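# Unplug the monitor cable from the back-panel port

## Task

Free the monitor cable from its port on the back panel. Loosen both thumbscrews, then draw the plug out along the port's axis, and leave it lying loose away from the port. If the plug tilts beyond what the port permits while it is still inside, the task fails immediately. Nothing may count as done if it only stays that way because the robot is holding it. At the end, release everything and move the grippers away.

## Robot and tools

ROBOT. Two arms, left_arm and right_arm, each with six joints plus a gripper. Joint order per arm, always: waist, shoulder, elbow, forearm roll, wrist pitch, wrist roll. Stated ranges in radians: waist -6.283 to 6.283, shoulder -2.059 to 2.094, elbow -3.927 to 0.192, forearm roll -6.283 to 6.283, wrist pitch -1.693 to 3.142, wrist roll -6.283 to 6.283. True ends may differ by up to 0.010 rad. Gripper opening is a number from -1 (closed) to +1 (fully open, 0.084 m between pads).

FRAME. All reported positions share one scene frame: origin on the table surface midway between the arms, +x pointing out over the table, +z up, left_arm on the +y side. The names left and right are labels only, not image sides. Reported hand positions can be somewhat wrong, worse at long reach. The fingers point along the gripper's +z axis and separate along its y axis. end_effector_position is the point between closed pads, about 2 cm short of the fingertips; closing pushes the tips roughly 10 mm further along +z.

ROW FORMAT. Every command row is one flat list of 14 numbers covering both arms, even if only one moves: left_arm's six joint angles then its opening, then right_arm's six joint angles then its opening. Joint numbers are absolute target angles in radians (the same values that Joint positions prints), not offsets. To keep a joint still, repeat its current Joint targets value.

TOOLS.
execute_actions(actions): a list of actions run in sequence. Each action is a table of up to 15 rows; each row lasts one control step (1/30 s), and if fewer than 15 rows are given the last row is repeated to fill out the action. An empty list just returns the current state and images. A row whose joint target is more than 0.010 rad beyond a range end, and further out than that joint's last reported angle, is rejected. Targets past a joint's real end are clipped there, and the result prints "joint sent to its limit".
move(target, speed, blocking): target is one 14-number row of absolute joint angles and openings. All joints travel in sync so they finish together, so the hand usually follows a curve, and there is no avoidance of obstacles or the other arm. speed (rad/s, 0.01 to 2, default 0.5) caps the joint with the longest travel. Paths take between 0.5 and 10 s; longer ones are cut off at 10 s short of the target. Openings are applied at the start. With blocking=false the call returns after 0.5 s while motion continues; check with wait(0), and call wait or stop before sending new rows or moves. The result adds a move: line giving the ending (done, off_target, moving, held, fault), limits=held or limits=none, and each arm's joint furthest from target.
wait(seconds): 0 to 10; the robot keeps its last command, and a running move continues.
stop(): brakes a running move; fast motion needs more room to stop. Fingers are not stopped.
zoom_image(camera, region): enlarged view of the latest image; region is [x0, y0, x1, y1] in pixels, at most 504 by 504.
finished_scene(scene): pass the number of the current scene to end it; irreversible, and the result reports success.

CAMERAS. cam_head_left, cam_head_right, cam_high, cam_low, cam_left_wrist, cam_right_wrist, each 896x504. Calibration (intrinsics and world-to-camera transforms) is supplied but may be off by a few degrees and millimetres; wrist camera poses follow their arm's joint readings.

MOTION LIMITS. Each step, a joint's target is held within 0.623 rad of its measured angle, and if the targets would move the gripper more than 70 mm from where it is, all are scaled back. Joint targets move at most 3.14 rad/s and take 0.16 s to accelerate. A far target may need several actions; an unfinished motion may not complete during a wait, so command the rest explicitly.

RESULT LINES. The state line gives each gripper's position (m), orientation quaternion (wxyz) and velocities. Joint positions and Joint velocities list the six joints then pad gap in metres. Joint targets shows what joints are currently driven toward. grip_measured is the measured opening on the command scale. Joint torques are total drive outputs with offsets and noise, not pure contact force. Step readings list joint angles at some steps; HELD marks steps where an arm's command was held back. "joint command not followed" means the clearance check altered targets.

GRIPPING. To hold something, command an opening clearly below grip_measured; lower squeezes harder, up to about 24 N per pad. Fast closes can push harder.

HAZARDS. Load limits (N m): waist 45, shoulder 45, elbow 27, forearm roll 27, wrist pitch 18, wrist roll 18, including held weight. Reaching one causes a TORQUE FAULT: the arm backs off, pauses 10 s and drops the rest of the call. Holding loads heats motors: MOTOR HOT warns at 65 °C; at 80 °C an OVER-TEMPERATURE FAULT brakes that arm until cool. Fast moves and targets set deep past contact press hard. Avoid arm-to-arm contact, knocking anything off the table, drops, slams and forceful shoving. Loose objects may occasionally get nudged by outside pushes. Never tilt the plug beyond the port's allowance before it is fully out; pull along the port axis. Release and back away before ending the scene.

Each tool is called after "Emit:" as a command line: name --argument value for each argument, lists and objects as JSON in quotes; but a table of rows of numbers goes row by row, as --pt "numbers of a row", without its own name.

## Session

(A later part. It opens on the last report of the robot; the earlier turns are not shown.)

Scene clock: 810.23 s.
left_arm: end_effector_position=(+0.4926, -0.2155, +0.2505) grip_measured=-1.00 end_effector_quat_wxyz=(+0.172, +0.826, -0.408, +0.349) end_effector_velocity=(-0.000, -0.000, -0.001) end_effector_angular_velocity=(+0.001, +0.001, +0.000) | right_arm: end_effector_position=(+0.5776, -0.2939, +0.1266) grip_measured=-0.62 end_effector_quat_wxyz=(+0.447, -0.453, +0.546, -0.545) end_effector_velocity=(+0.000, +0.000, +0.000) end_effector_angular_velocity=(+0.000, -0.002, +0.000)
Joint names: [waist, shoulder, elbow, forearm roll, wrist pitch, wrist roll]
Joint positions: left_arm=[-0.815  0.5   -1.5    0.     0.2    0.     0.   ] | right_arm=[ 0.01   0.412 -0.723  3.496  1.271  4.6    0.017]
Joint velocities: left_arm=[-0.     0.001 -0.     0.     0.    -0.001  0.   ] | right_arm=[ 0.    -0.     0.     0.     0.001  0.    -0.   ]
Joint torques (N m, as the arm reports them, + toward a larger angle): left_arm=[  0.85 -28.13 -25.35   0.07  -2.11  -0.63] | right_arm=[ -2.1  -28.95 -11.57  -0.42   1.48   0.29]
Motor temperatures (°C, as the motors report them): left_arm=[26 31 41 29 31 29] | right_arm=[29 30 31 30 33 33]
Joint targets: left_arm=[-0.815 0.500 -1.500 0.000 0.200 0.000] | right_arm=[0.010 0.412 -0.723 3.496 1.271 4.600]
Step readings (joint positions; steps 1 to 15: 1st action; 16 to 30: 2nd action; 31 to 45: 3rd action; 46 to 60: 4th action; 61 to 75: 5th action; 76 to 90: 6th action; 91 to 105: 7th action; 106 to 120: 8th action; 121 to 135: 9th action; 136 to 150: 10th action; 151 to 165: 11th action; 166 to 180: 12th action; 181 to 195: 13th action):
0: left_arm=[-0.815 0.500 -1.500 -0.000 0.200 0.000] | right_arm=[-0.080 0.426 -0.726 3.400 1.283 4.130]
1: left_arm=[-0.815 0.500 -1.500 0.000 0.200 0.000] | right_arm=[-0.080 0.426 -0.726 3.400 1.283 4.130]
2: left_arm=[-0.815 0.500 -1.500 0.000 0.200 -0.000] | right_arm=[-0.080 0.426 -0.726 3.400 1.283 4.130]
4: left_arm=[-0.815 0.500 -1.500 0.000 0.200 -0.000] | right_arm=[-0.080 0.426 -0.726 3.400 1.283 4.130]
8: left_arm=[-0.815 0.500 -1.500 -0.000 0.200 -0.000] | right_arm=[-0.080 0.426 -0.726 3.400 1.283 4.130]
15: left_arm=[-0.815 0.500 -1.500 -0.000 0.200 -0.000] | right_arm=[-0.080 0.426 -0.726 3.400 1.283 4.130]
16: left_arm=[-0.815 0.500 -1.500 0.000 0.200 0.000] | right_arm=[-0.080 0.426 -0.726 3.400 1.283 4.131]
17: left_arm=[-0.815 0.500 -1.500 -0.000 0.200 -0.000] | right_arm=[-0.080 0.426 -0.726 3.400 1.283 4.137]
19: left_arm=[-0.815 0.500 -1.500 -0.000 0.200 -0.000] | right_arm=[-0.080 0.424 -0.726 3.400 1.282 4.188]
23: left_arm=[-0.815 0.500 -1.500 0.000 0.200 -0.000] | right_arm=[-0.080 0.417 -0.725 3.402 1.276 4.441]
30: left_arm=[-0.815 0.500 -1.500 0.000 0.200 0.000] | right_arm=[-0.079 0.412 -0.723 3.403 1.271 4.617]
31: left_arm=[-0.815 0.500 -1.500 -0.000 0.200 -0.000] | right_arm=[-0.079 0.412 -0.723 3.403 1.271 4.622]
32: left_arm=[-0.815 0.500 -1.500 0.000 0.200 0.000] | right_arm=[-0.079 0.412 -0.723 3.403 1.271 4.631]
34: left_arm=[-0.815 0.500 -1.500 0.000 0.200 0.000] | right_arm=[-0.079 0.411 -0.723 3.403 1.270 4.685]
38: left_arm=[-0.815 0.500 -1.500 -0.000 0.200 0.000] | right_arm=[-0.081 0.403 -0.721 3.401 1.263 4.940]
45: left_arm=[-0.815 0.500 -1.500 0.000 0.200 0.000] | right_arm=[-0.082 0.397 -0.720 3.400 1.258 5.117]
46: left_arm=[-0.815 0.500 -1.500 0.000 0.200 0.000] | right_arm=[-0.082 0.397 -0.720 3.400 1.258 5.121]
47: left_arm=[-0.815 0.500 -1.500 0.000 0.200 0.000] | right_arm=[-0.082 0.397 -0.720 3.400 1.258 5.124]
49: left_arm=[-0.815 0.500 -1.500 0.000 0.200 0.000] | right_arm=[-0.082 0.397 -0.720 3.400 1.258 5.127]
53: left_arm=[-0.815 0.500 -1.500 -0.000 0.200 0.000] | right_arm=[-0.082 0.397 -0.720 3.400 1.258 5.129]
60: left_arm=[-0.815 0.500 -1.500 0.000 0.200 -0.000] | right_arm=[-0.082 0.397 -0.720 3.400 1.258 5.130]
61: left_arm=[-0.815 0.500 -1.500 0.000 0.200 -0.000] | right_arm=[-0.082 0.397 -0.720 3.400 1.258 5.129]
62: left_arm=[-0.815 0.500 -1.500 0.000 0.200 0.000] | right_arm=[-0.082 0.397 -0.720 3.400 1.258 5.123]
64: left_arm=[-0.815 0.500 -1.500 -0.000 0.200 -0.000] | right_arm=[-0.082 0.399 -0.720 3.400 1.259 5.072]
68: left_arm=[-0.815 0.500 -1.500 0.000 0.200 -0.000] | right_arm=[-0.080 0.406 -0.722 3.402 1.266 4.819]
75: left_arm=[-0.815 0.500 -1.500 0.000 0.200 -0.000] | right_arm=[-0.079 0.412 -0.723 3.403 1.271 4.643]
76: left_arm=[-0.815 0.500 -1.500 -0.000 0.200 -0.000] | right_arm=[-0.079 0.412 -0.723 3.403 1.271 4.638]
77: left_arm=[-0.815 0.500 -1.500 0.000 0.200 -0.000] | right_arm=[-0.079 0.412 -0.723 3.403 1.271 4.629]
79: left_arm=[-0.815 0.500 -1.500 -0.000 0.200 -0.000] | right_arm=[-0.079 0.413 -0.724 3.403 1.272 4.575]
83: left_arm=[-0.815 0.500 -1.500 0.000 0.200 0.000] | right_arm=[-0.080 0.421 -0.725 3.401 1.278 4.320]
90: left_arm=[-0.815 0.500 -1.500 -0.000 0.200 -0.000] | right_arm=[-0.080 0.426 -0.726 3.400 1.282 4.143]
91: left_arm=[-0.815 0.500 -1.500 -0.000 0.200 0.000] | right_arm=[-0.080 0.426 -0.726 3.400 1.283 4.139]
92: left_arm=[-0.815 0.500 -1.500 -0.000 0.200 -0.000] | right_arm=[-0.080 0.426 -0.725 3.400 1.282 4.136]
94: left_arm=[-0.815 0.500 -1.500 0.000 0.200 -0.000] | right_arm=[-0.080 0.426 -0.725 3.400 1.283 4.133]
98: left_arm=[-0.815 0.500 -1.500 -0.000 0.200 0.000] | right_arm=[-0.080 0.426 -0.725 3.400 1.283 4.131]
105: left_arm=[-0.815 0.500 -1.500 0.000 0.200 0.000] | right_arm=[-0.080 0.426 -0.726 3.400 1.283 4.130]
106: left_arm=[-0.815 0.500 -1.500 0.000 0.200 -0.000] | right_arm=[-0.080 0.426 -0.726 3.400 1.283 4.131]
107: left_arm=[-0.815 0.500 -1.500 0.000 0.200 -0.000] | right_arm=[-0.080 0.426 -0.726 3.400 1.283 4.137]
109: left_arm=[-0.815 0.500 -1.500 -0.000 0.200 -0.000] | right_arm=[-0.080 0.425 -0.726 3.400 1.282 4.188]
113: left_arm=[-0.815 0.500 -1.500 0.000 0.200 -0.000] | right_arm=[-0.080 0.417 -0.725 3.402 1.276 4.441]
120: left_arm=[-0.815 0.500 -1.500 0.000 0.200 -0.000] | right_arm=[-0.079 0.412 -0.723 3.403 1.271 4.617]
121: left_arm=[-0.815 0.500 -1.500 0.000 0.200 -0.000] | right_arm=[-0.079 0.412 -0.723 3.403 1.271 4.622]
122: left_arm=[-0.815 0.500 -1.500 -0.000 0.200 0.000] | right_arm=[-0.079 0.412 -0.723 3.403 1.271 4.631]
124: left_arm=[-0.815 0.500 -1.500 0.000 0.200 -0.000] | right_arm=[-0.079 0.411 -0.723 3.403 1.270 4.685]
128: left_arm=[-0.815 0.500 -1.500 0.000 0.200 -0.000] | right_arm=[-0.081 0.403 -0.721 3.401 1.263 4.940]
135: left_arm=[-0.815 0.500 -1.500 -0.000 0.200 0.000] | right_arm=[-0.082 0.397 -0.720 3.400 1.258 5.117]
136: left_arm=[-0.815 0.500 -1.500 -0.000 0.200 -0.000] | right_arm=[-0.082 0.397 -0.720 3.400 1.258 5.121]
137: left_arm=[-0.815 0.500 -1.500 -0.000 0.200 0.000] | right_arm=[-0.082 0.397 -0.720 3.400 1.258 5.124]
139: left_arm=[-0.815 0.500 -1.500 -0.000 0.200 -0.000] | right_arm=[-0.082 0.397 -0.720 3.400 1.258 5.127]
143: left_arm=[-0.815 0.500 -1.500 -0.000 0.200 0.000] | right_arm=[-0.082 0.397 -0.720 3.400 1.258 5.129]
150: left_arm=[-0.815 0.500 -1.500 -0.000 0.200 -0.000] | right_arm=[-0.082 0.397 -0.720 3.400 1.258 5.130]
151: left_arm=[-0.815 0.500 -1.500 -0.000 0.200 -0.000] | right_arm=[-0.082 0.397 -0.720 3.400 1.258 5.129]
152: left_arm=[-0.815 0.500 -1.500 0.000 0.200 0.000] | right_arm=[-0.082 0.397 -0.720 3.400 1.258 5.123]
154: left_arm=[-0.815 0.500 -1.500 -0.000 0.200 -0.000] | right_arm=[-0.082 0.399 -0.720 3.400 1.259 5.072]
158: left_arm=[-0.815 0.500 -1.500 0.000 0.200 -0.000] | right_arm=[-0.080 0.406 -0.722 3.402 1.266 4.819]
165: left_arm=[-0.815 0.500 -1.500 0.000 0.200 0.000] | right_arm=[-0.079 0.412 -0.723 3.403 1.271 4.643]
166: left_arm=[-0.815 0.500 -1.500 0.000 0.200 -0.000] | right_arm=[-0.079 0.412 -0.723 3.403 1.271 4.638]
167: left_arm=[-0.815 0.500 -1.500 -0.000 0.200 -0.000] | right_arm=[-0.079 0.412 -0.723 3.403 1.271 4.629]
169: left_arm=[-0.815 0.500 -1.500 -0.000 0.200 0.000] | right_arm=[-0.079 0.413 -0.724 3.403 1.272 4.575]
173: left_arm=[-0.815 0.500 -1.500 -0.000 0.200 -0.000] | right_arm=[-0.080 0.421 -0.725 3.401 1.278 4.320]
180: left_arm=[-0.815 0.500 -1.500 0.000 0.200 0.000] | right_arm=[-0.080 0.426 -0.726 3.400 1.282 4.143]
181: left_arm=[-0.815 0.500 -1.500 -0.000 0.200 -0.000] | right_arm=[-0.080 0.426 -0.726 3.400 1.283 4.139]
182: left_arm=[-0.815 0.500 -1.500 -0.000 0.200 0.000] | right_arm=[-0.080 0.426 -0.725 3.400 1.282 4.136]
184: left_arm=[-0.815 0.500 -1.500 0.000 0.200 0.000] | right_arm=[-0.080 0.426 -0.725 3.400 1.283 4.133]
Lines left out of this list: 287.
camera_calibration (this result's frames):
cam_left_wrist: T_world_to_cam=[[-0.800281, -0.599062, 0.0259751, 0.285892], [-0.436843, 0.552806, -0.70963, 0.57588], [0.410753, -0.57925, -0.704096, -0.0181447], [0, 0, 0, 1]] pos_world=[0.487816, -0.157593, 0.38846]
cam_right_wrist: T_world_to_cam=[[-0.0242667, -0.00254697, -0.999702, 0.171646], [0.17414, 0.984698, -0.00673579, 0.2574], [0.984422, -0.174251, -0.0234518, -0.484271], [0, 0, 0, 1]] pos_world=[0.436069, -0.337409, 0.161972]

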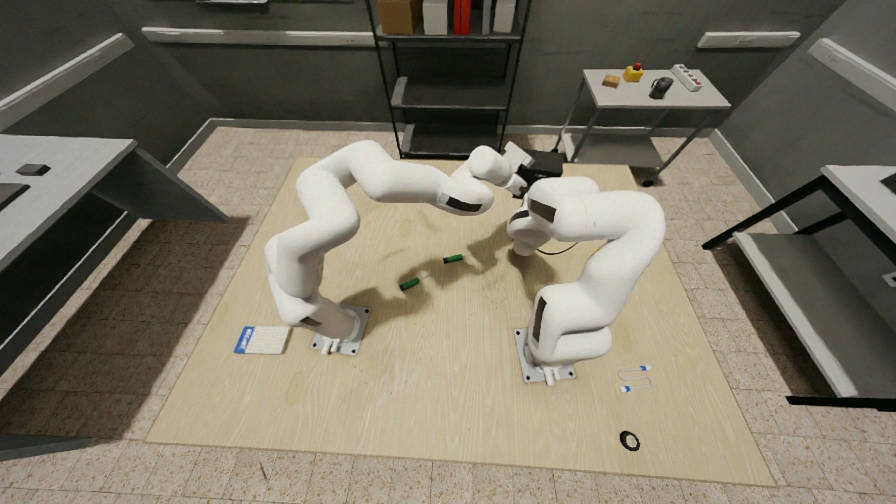

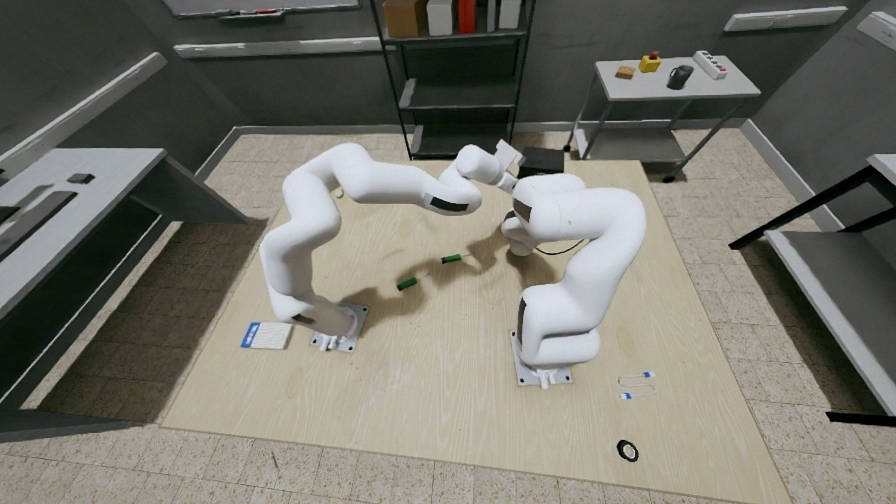

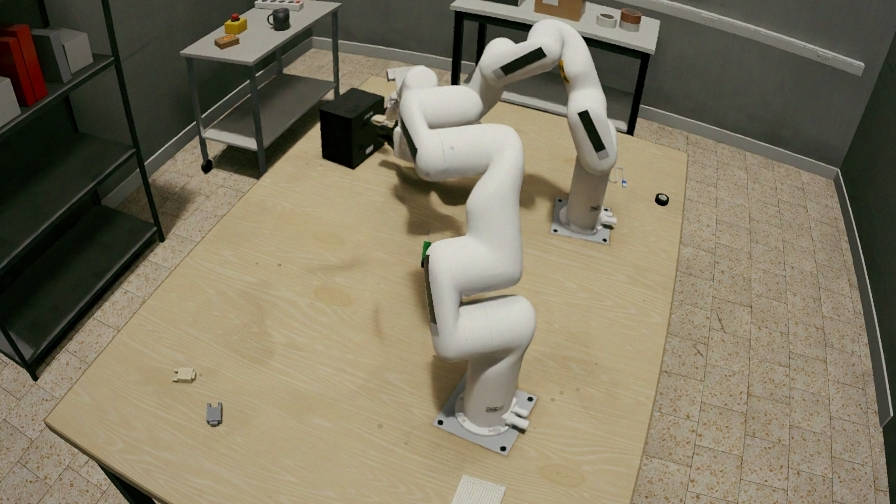

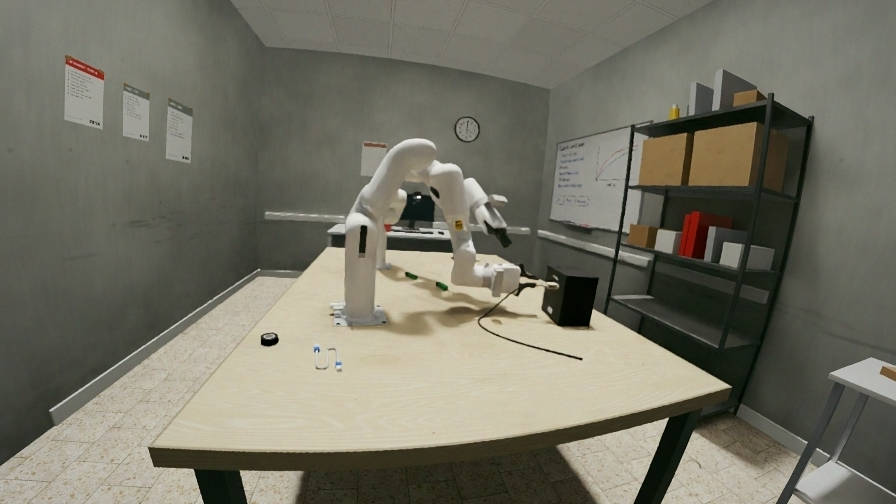

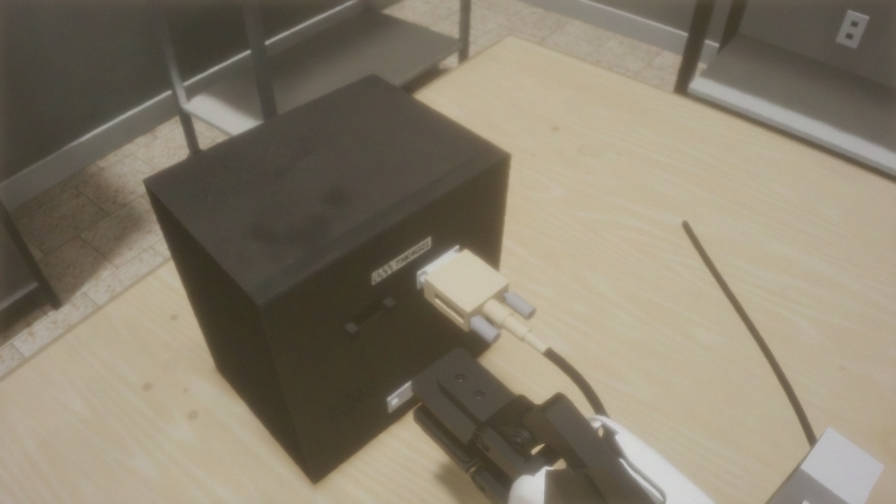

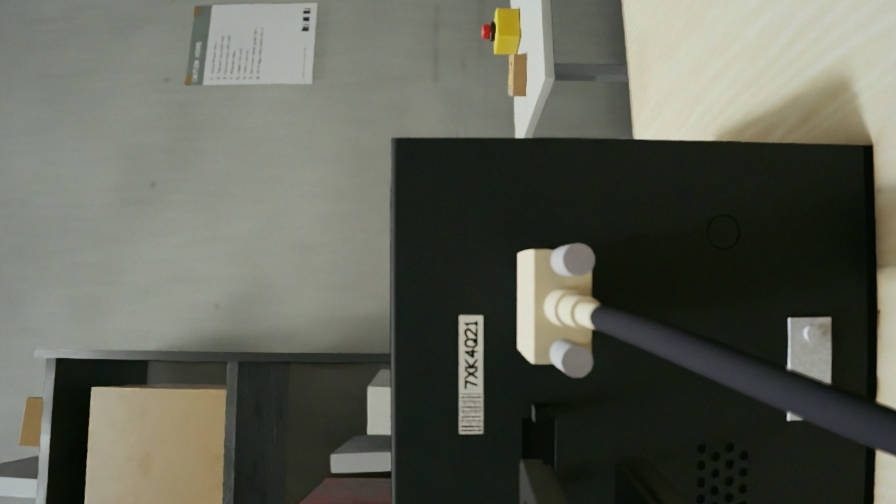

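Emit:
move --target '[-0.815,0.5,-1.5,0,0.2,0,-1,-0.04,0.432,-0.762,3.445,1.256,4.62,-0.3]' --speed 0.1

Emit:
move --target '[-0.815,0.5,-1.5,0,0.2,0,-1,-0.137,0.432,-0.762,3.343,1.248,4.65,-0.3]' --speed 0.08

Scene clock: 826.33 s.
left_arm: end_effector_position=(+0.4926, -0.2155, +0.2505) grip_measured=-1.00 end_effector_quat_wxyz=(+0.172, +0.826, -0.408, +0.349) end_effector_velocity=(-0.000, +0.000, -0.001) end_effector_angular_velocity=(+0.001, +0.001, +0.000) | right_arm: end_effector_position=(+0.5905, -0.3105, +0.1287) grip_measured=-0.32 end_effector_quat_wxyz=(+0.451, -0.448, +0.546, -0.545) end_effector_velocity=(+0.001, -0.000, +0.001) end_effector_angular_velocity=(-0.001, -0.003, +0.000)
Joint names: [waist, shoulder, elbow, forearm roll, wrist pitch, wrist roll]
Joint positions: left_arm=[-0.815  0.5   -1.5   -0.     0.2    0.     0.   ] | right_arm=[-0.04   0.432 -0.762  3.445  1.256  4.62   0.03 ]
Joint velocities: left_arm=[ 0.     0.001  0.    -0.     0.     0.     0.   ] | right_arm=[-0.002  0.001 -0.002 -0.002  0.001  0.    -0.   ]
Joint torques (N m, as the arm reports them, + toward a larger angle): left_arm=[  1.15 -28.63 -25.38   0.1   -2.07  -0.53] | right_arm=[ -1.86 -30.13 -11.95  -0.4    1.57   0.43]
Motor temperatures (°C, as the motors report them): left_arm=[26 31 41 29 31 29] | right_arm=[29 30 31 30 33 33]
Joint targets: left_arm=[-0.815 0.500 -1.500 0.000 0.200 0.000] | right_arm=[-0.040 0.432 -0.762 3.445 1.256 4.620]
move: done; limits=none; left_arm: farthest joint: the waist, 0.000 radians from its target (0.000 radians at the start); right_arm: farthest joint: the waist, 0.000 radians from its target (0.050 radians at the start)
camera_calibration (this result's frames):
cam_left_wrist: T_world_to_cam=[[-0.800281, -0.599062, 0.0259752, 0.285892], [-0.436843, 0.552805, -0.70963, 0.57588], [0.410753, -0.57925, -0.704096, -0.0181448], [0, 0, 0, 1]] pos_world=[0.487816, -0.157593, 0.38846]
cam_right_wrist: T_world_to_cam=[[-0.0144412, 0.00625826, -0.999876, 0.170932], [0.174123, 0.984717, 0.00364853, 0.270207], [0.984618, -0.174048, -0.0153102, -0.500889], [0, 0, 0, 1]] pos_world=[0.448604, -0.354326, 0.162256]

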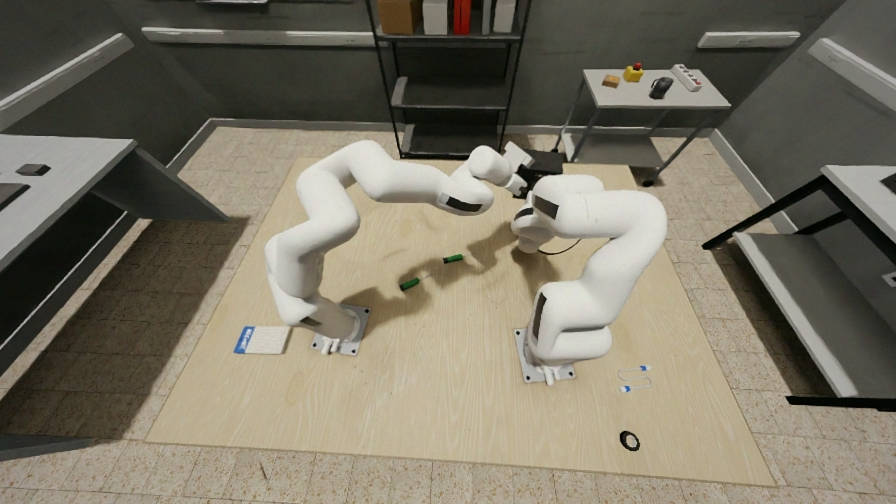

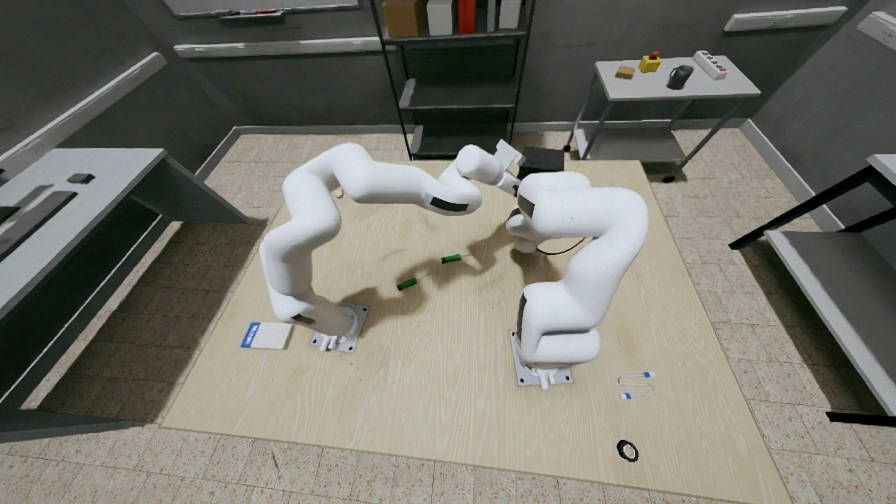

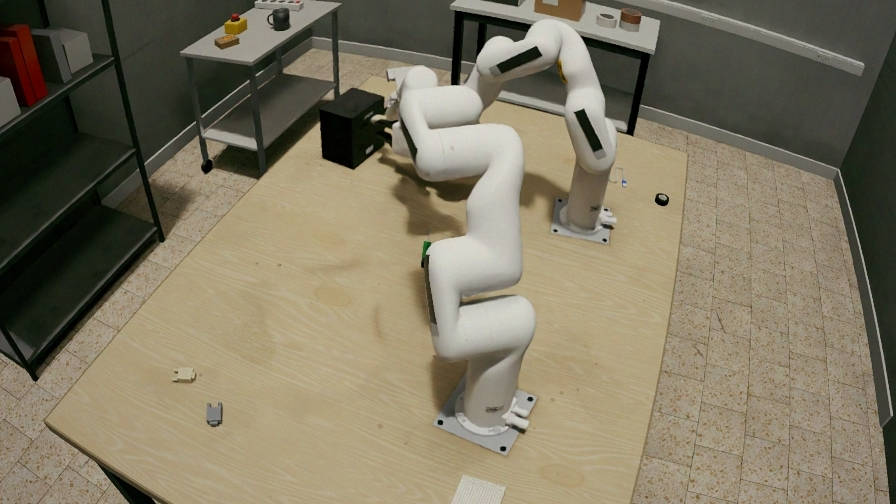

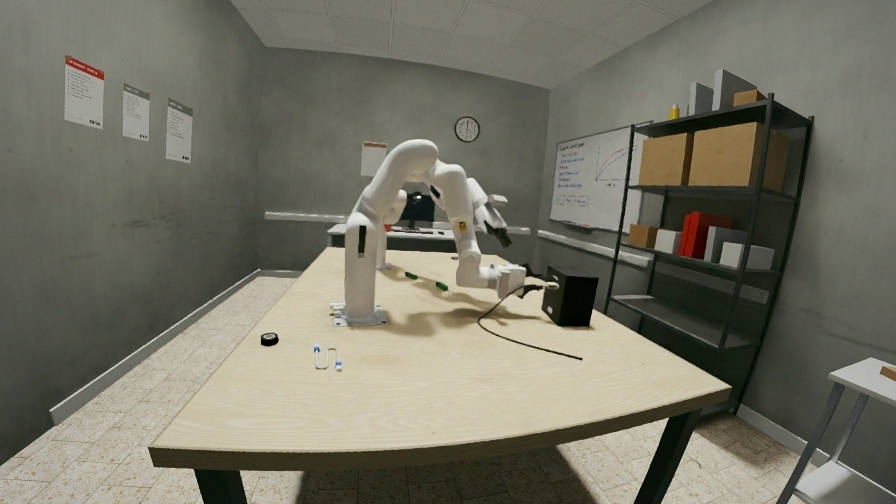

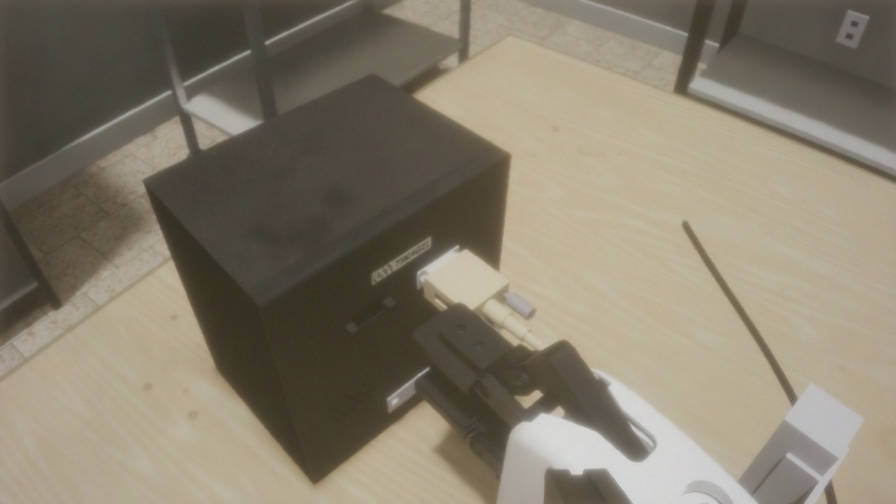

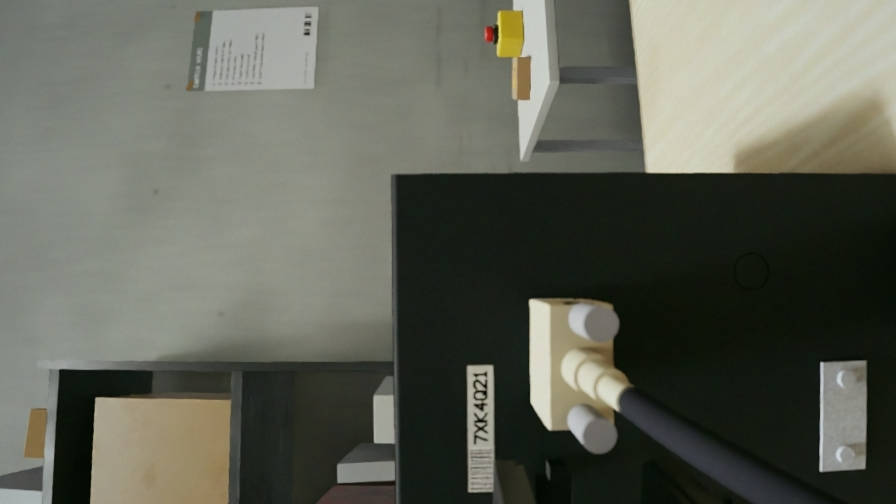

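Scene clock: 827.97 s.
left_arm: end_effector_position=(+0.4926, -0.2155, +0.2505) grip_measured=-1.00 end_effector_quat_wxyz=(+0.172, +0.826, -0.408, +0.349) end_effector_velocity=(+0.001, +0.000, +0.000) end_effector_angular_velocity=(+0.000, -0.001, +0.000) | right_arm: end_effector_position=(+0.5918, -0.3468, +0.1285) grip_measured=-0.32 end_effector_quat_wxyz=(+0.451, -0.449, +0.546, -0.545) end_effector_velocity=(+0.000, -0.001, +0.000) end_effector_angular_velocity=(+0.001, -0.002, -0.000)
Joint names: [waist, shoulder, elbow, forearm roll, wrist pitch, wrist roll]
Joint positions: left_arm=[-0.815  0.5   -1.5    0.     0.2    0.     0.   ] | right_arm=[-0.136  0.432 -0.762  3.343  1.248  4.65   0.03 ]
Joint velocities: left_arm=[ 0.001 -0.    -0.     0.     0.     0.001  0.   ] | right_arm=[-0.002  0.    -0.001 -0.002  0.001  0.001 -0.   ]
Joint torques (N m, as the arm reports them, + toward a larger angle): left_arm=[  0.89 -28.62 -25.16  -0.05  -2.36  -0.53] | right_arm=[ -5.44 -31.04 -13.5    0.22   1.97   0.48]
Motor temperatures (°C, as the motors report them): left_arm=[26 31 41 29 31 29] | right_arm=[29 30 31 30 33 33]
Joint targets: left_arm=[-0.815 0.500 -1.500 0.000 0.200 0.000] | right_arm=[-0.137 0.432 -0.762 3.343 1.248 4.650]
move: done; limits=none; left_arm: farthest joint: the waist, 0.000 radians from its target (0.000 radians at the start); right_arm: farthest joint: the waist, 0.001 radians from its target (0.097 radians at the start)
camera_calibration (this result's frames):
cam_left_wrist: T_world_to_cam=[[-0.800281, -0.599062, 0.0259751, 0.285892], [-0.436843, 0.552806, -0.70963, 0.57588], [0.410753, -0.57925, -0.704096, -0.0181447], [0, 0, 0, 1]] pos_world=[0.487816, -0.157593, 0.38846]
cam_right_wrist: T_world_to_cam=[[-0.0147928, 0.00421831, -0.999882, 0.170517], [0.173586, 0.984817, 0.00158663, 0.306308], [0.984708, -0.173542, -0.0153005, -0.508359], [0, 0, 0, 1]] pos_world=[0.449937, -0.390598, 0.162232]

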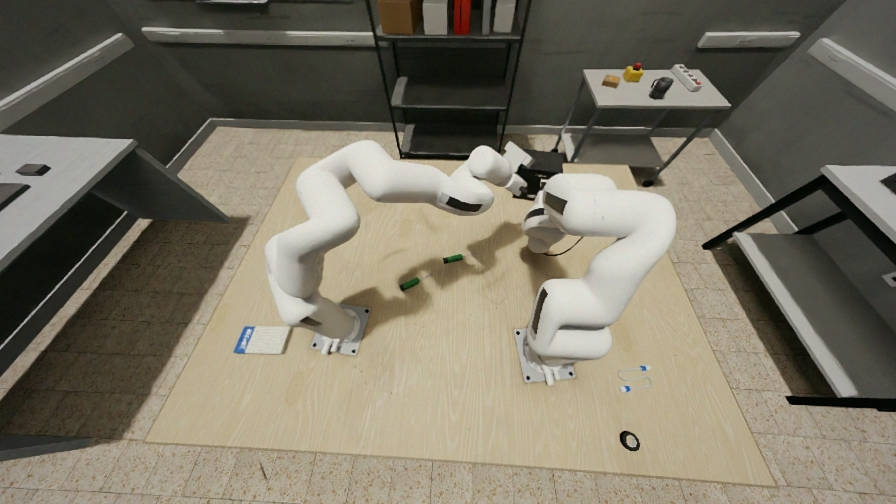

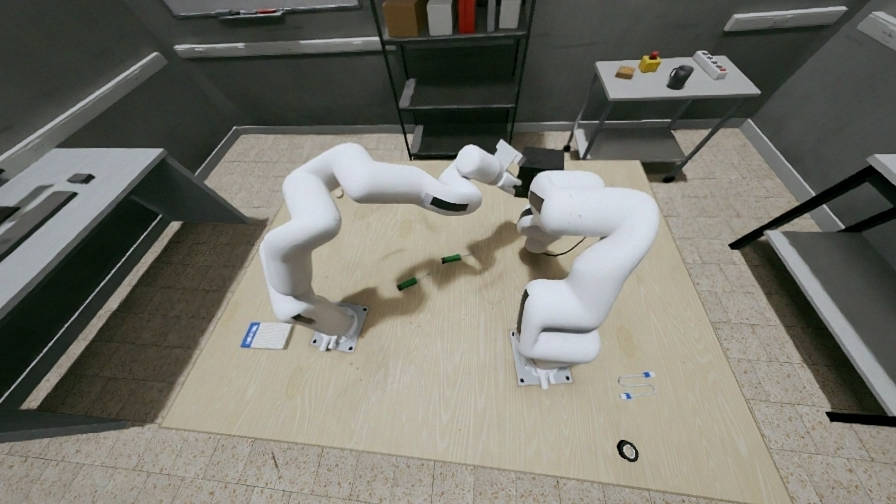

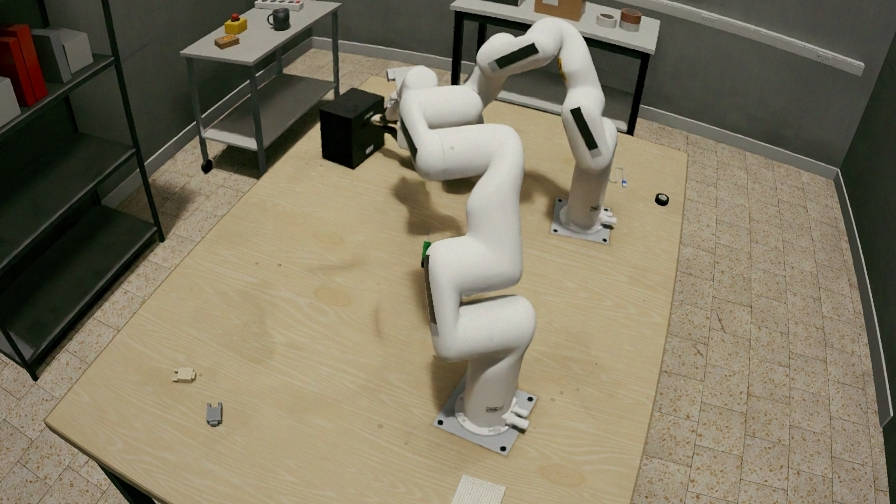

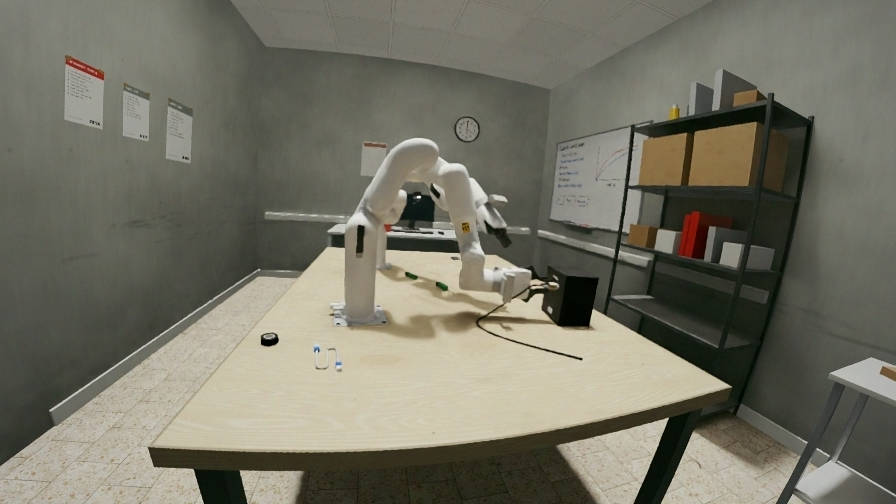

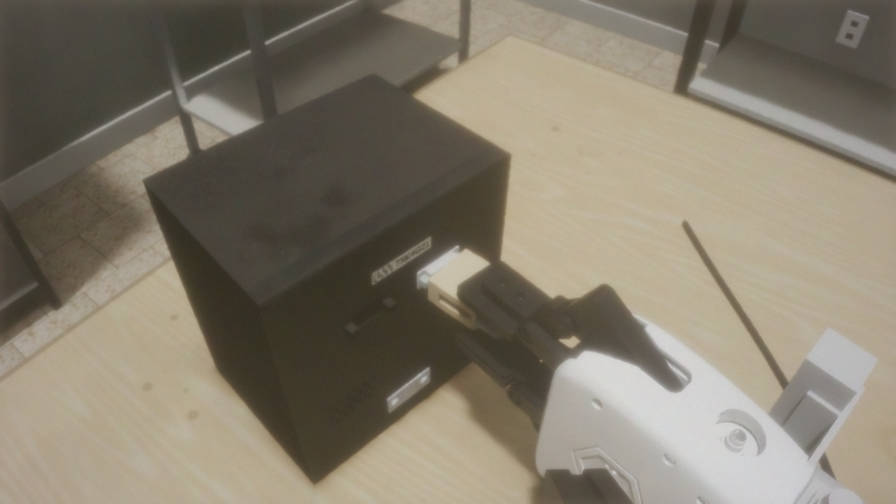

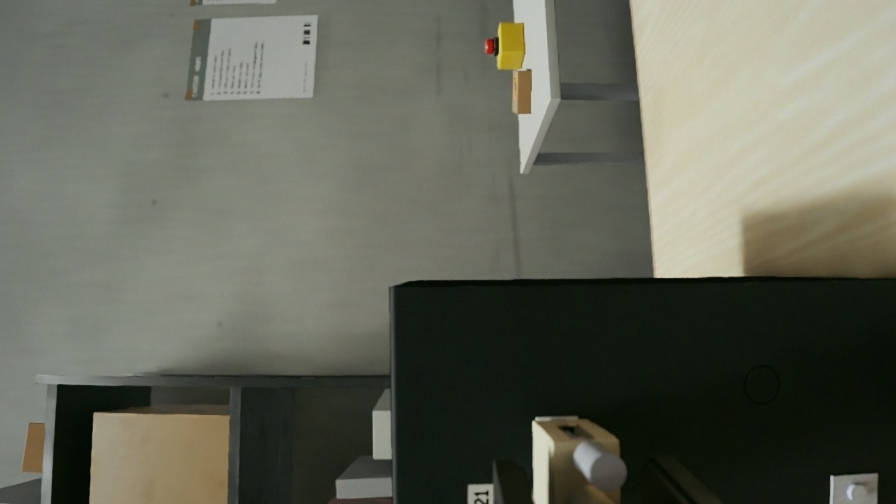

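The cable push is tilting the plug; back off.

Emit:
move --target '[-0.815,0.5,-1.5,0,0.2,0,-1,-0.105,0.432,-0.762,3.377,1.2505,4.64,-0.3]' --speed 0.08

Emit:
zoom_image --camera "cam_left_wrist" --region '[400,230,620,370]'

Scene clock: 840.33 s.
left_arm: end_effector_position=(+0.4926, -0.2155, +0.2505) grip_measured=-1.00 end_effector_quat_wxyz=(+0.172, +0.826, -0.408, +0.349) end_effector_velocity=(-0.000, -0.000, -0.001) end_effector_angular_velocity=(+0.001, +0.001, -0.000) | right_arm: end_effector_position=(+0.5918, -0.3354, +0.1287) grip_measured=-0.32 end_effector_quat_wxyz=(+0.451, -0.449, +0.546, -0.545) end_effector_velocity=(-0.000, +0.001, -0.000) end_effector_angular_velocity=(+0.001, +0.001, +0.001)
Joint names: [waist, shoulder, elbow, forearm roll, wrist pitch, wrist roll]
Joint positions: left_arm=[-0.815  0.5   -1.5   -0.     0.2    0.     0.   ] | right_arm=[-0.105  0.432 -0.762  3.377  1.251  4.64   0.03 ]
Joint velocities: left_arm=[-0.     0.001 -0.    -0.     0.    -0.     0.   ] | right_arm=[ 0.003 -0.     0.     0.002 -0.001  0.    -0.   ]
Joint torques (N m, as the arm reports them, + toward a larger angle): left_arm=[  0.73 -28.21 -25.1    0.13  -2.    -0.58] | right_arm=[ -1.82 -29.88 -11.77  -0.12   1.5    0.24]
Motor temperatures (°C, as the motors report them): left_arm=[26 31 41 29 31 29] | right_arm=[29 30 31 30 33 33]
Joint targets: left_arm=[-0.815 0.500 -1.500 0.000 0.200 0.000] | right_arm=[-0.105 0.432 -0.762 3.377 1.250 4.640]
move: done; limits=none; left_arm: farthest joint: the waist, 0.000 radians from its target (0.000 radians at the start); right_arm: farthest joint: the waist, 0.000 radians from its target (0.032 radians at the start)
camera_calibration (this result's frames):
cam_left_wrist: T_world_to_cam=[[-0.800281, -0.599062, 0.0259752, 0.285892], [-0.436843, 0.552806, -0.70963, 0.57588], [0.410753, -0.57925, -0.704096, -0.0181447], [0, 0, 0, 1]] pos_world=[0.487816, -0.157593, 0.38846]
cam_right_wrist: T_world_to_cam=[[-0.0142512, 0.00498693, -0.999886, 0.170581], [0.17473, 0.984613, 0.00242037, 0.294222], [0.984513, -0.174675, -0.0149032, -0.506676], [0, 0, 0, 1]] pos_world=[0.44985, -0.37905, 0.162298]

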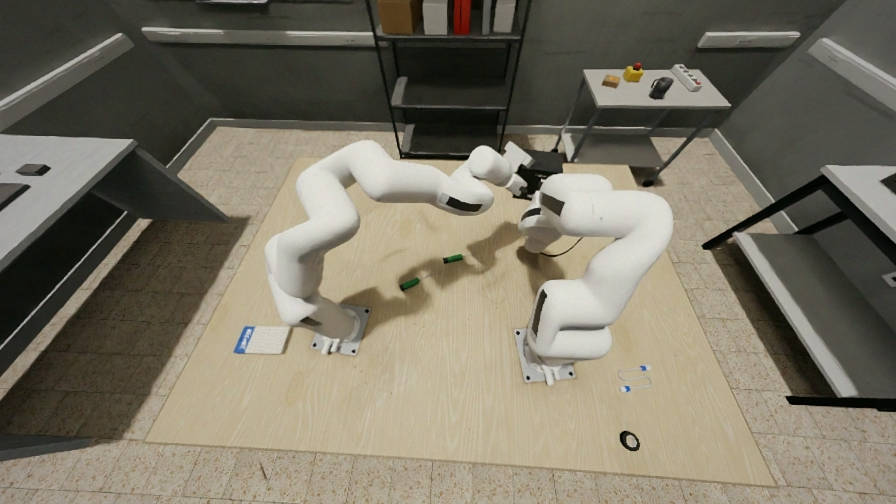

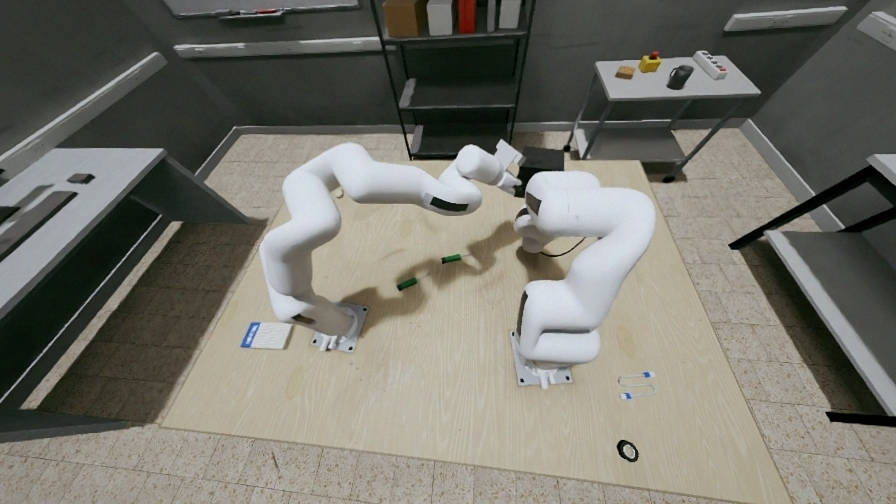

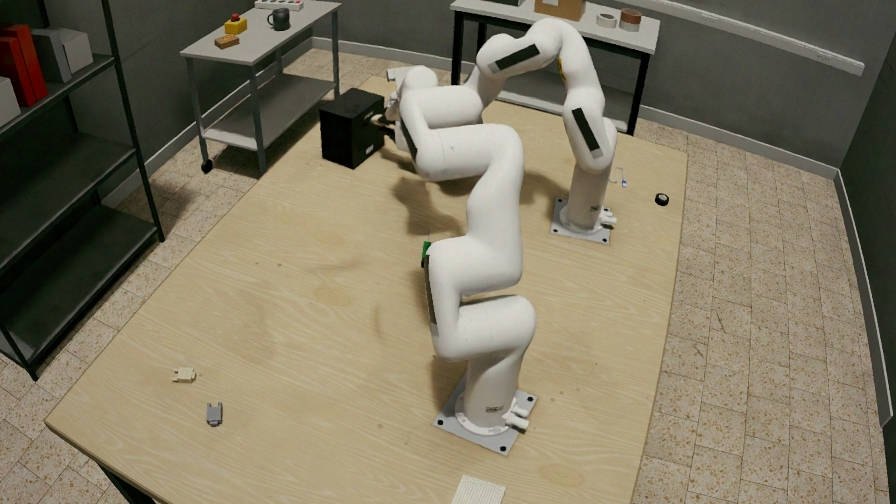

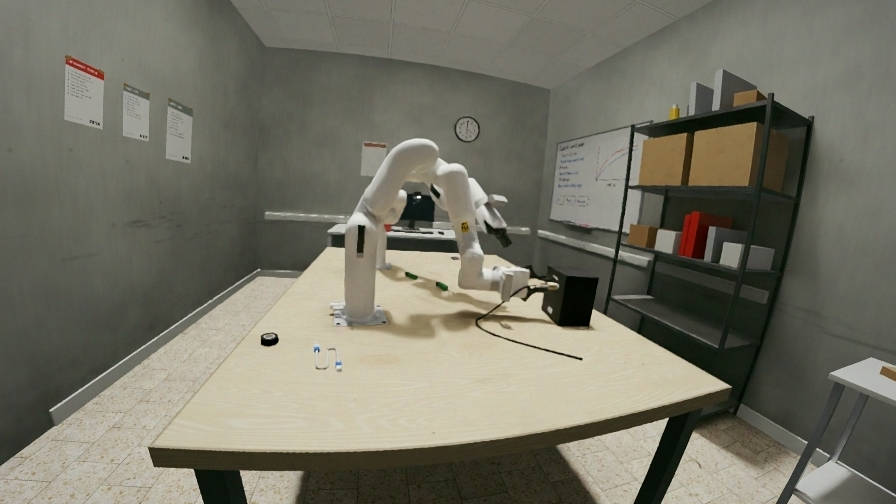

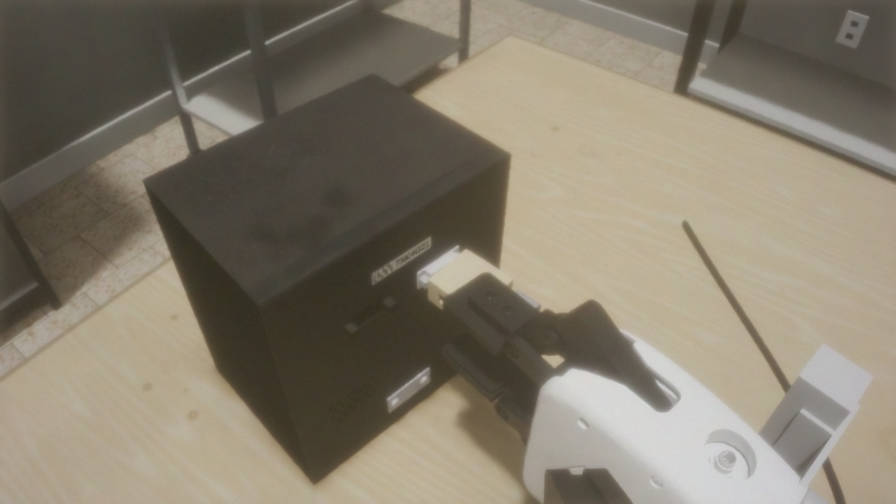

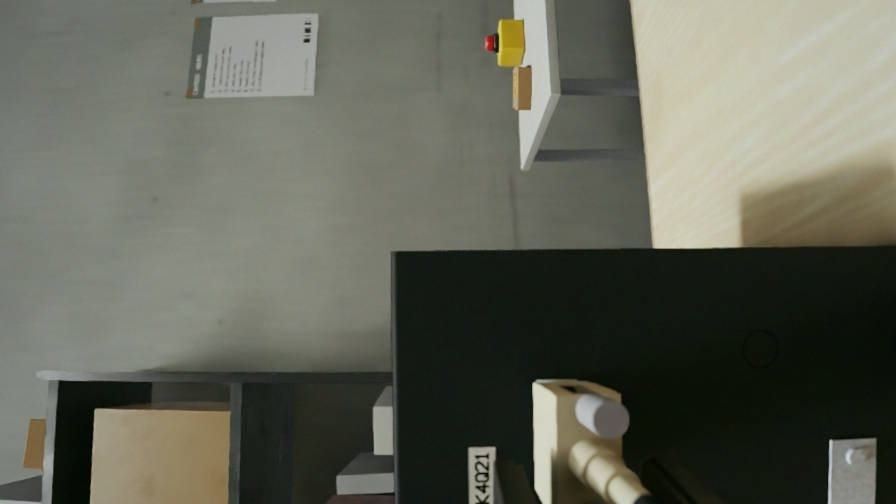

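Region (400, 230, 620, 370) of cam_left_wrist's 896x504 image, scaled by 2.291, with more detail than that image has; it fills the top 321 rows of this view, and the rest is white.

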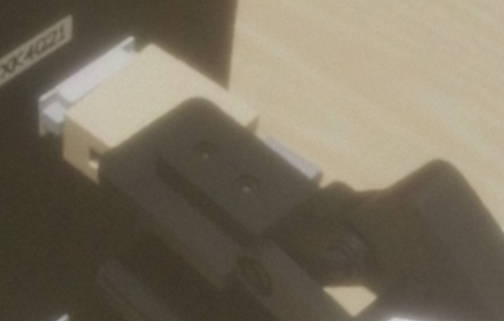

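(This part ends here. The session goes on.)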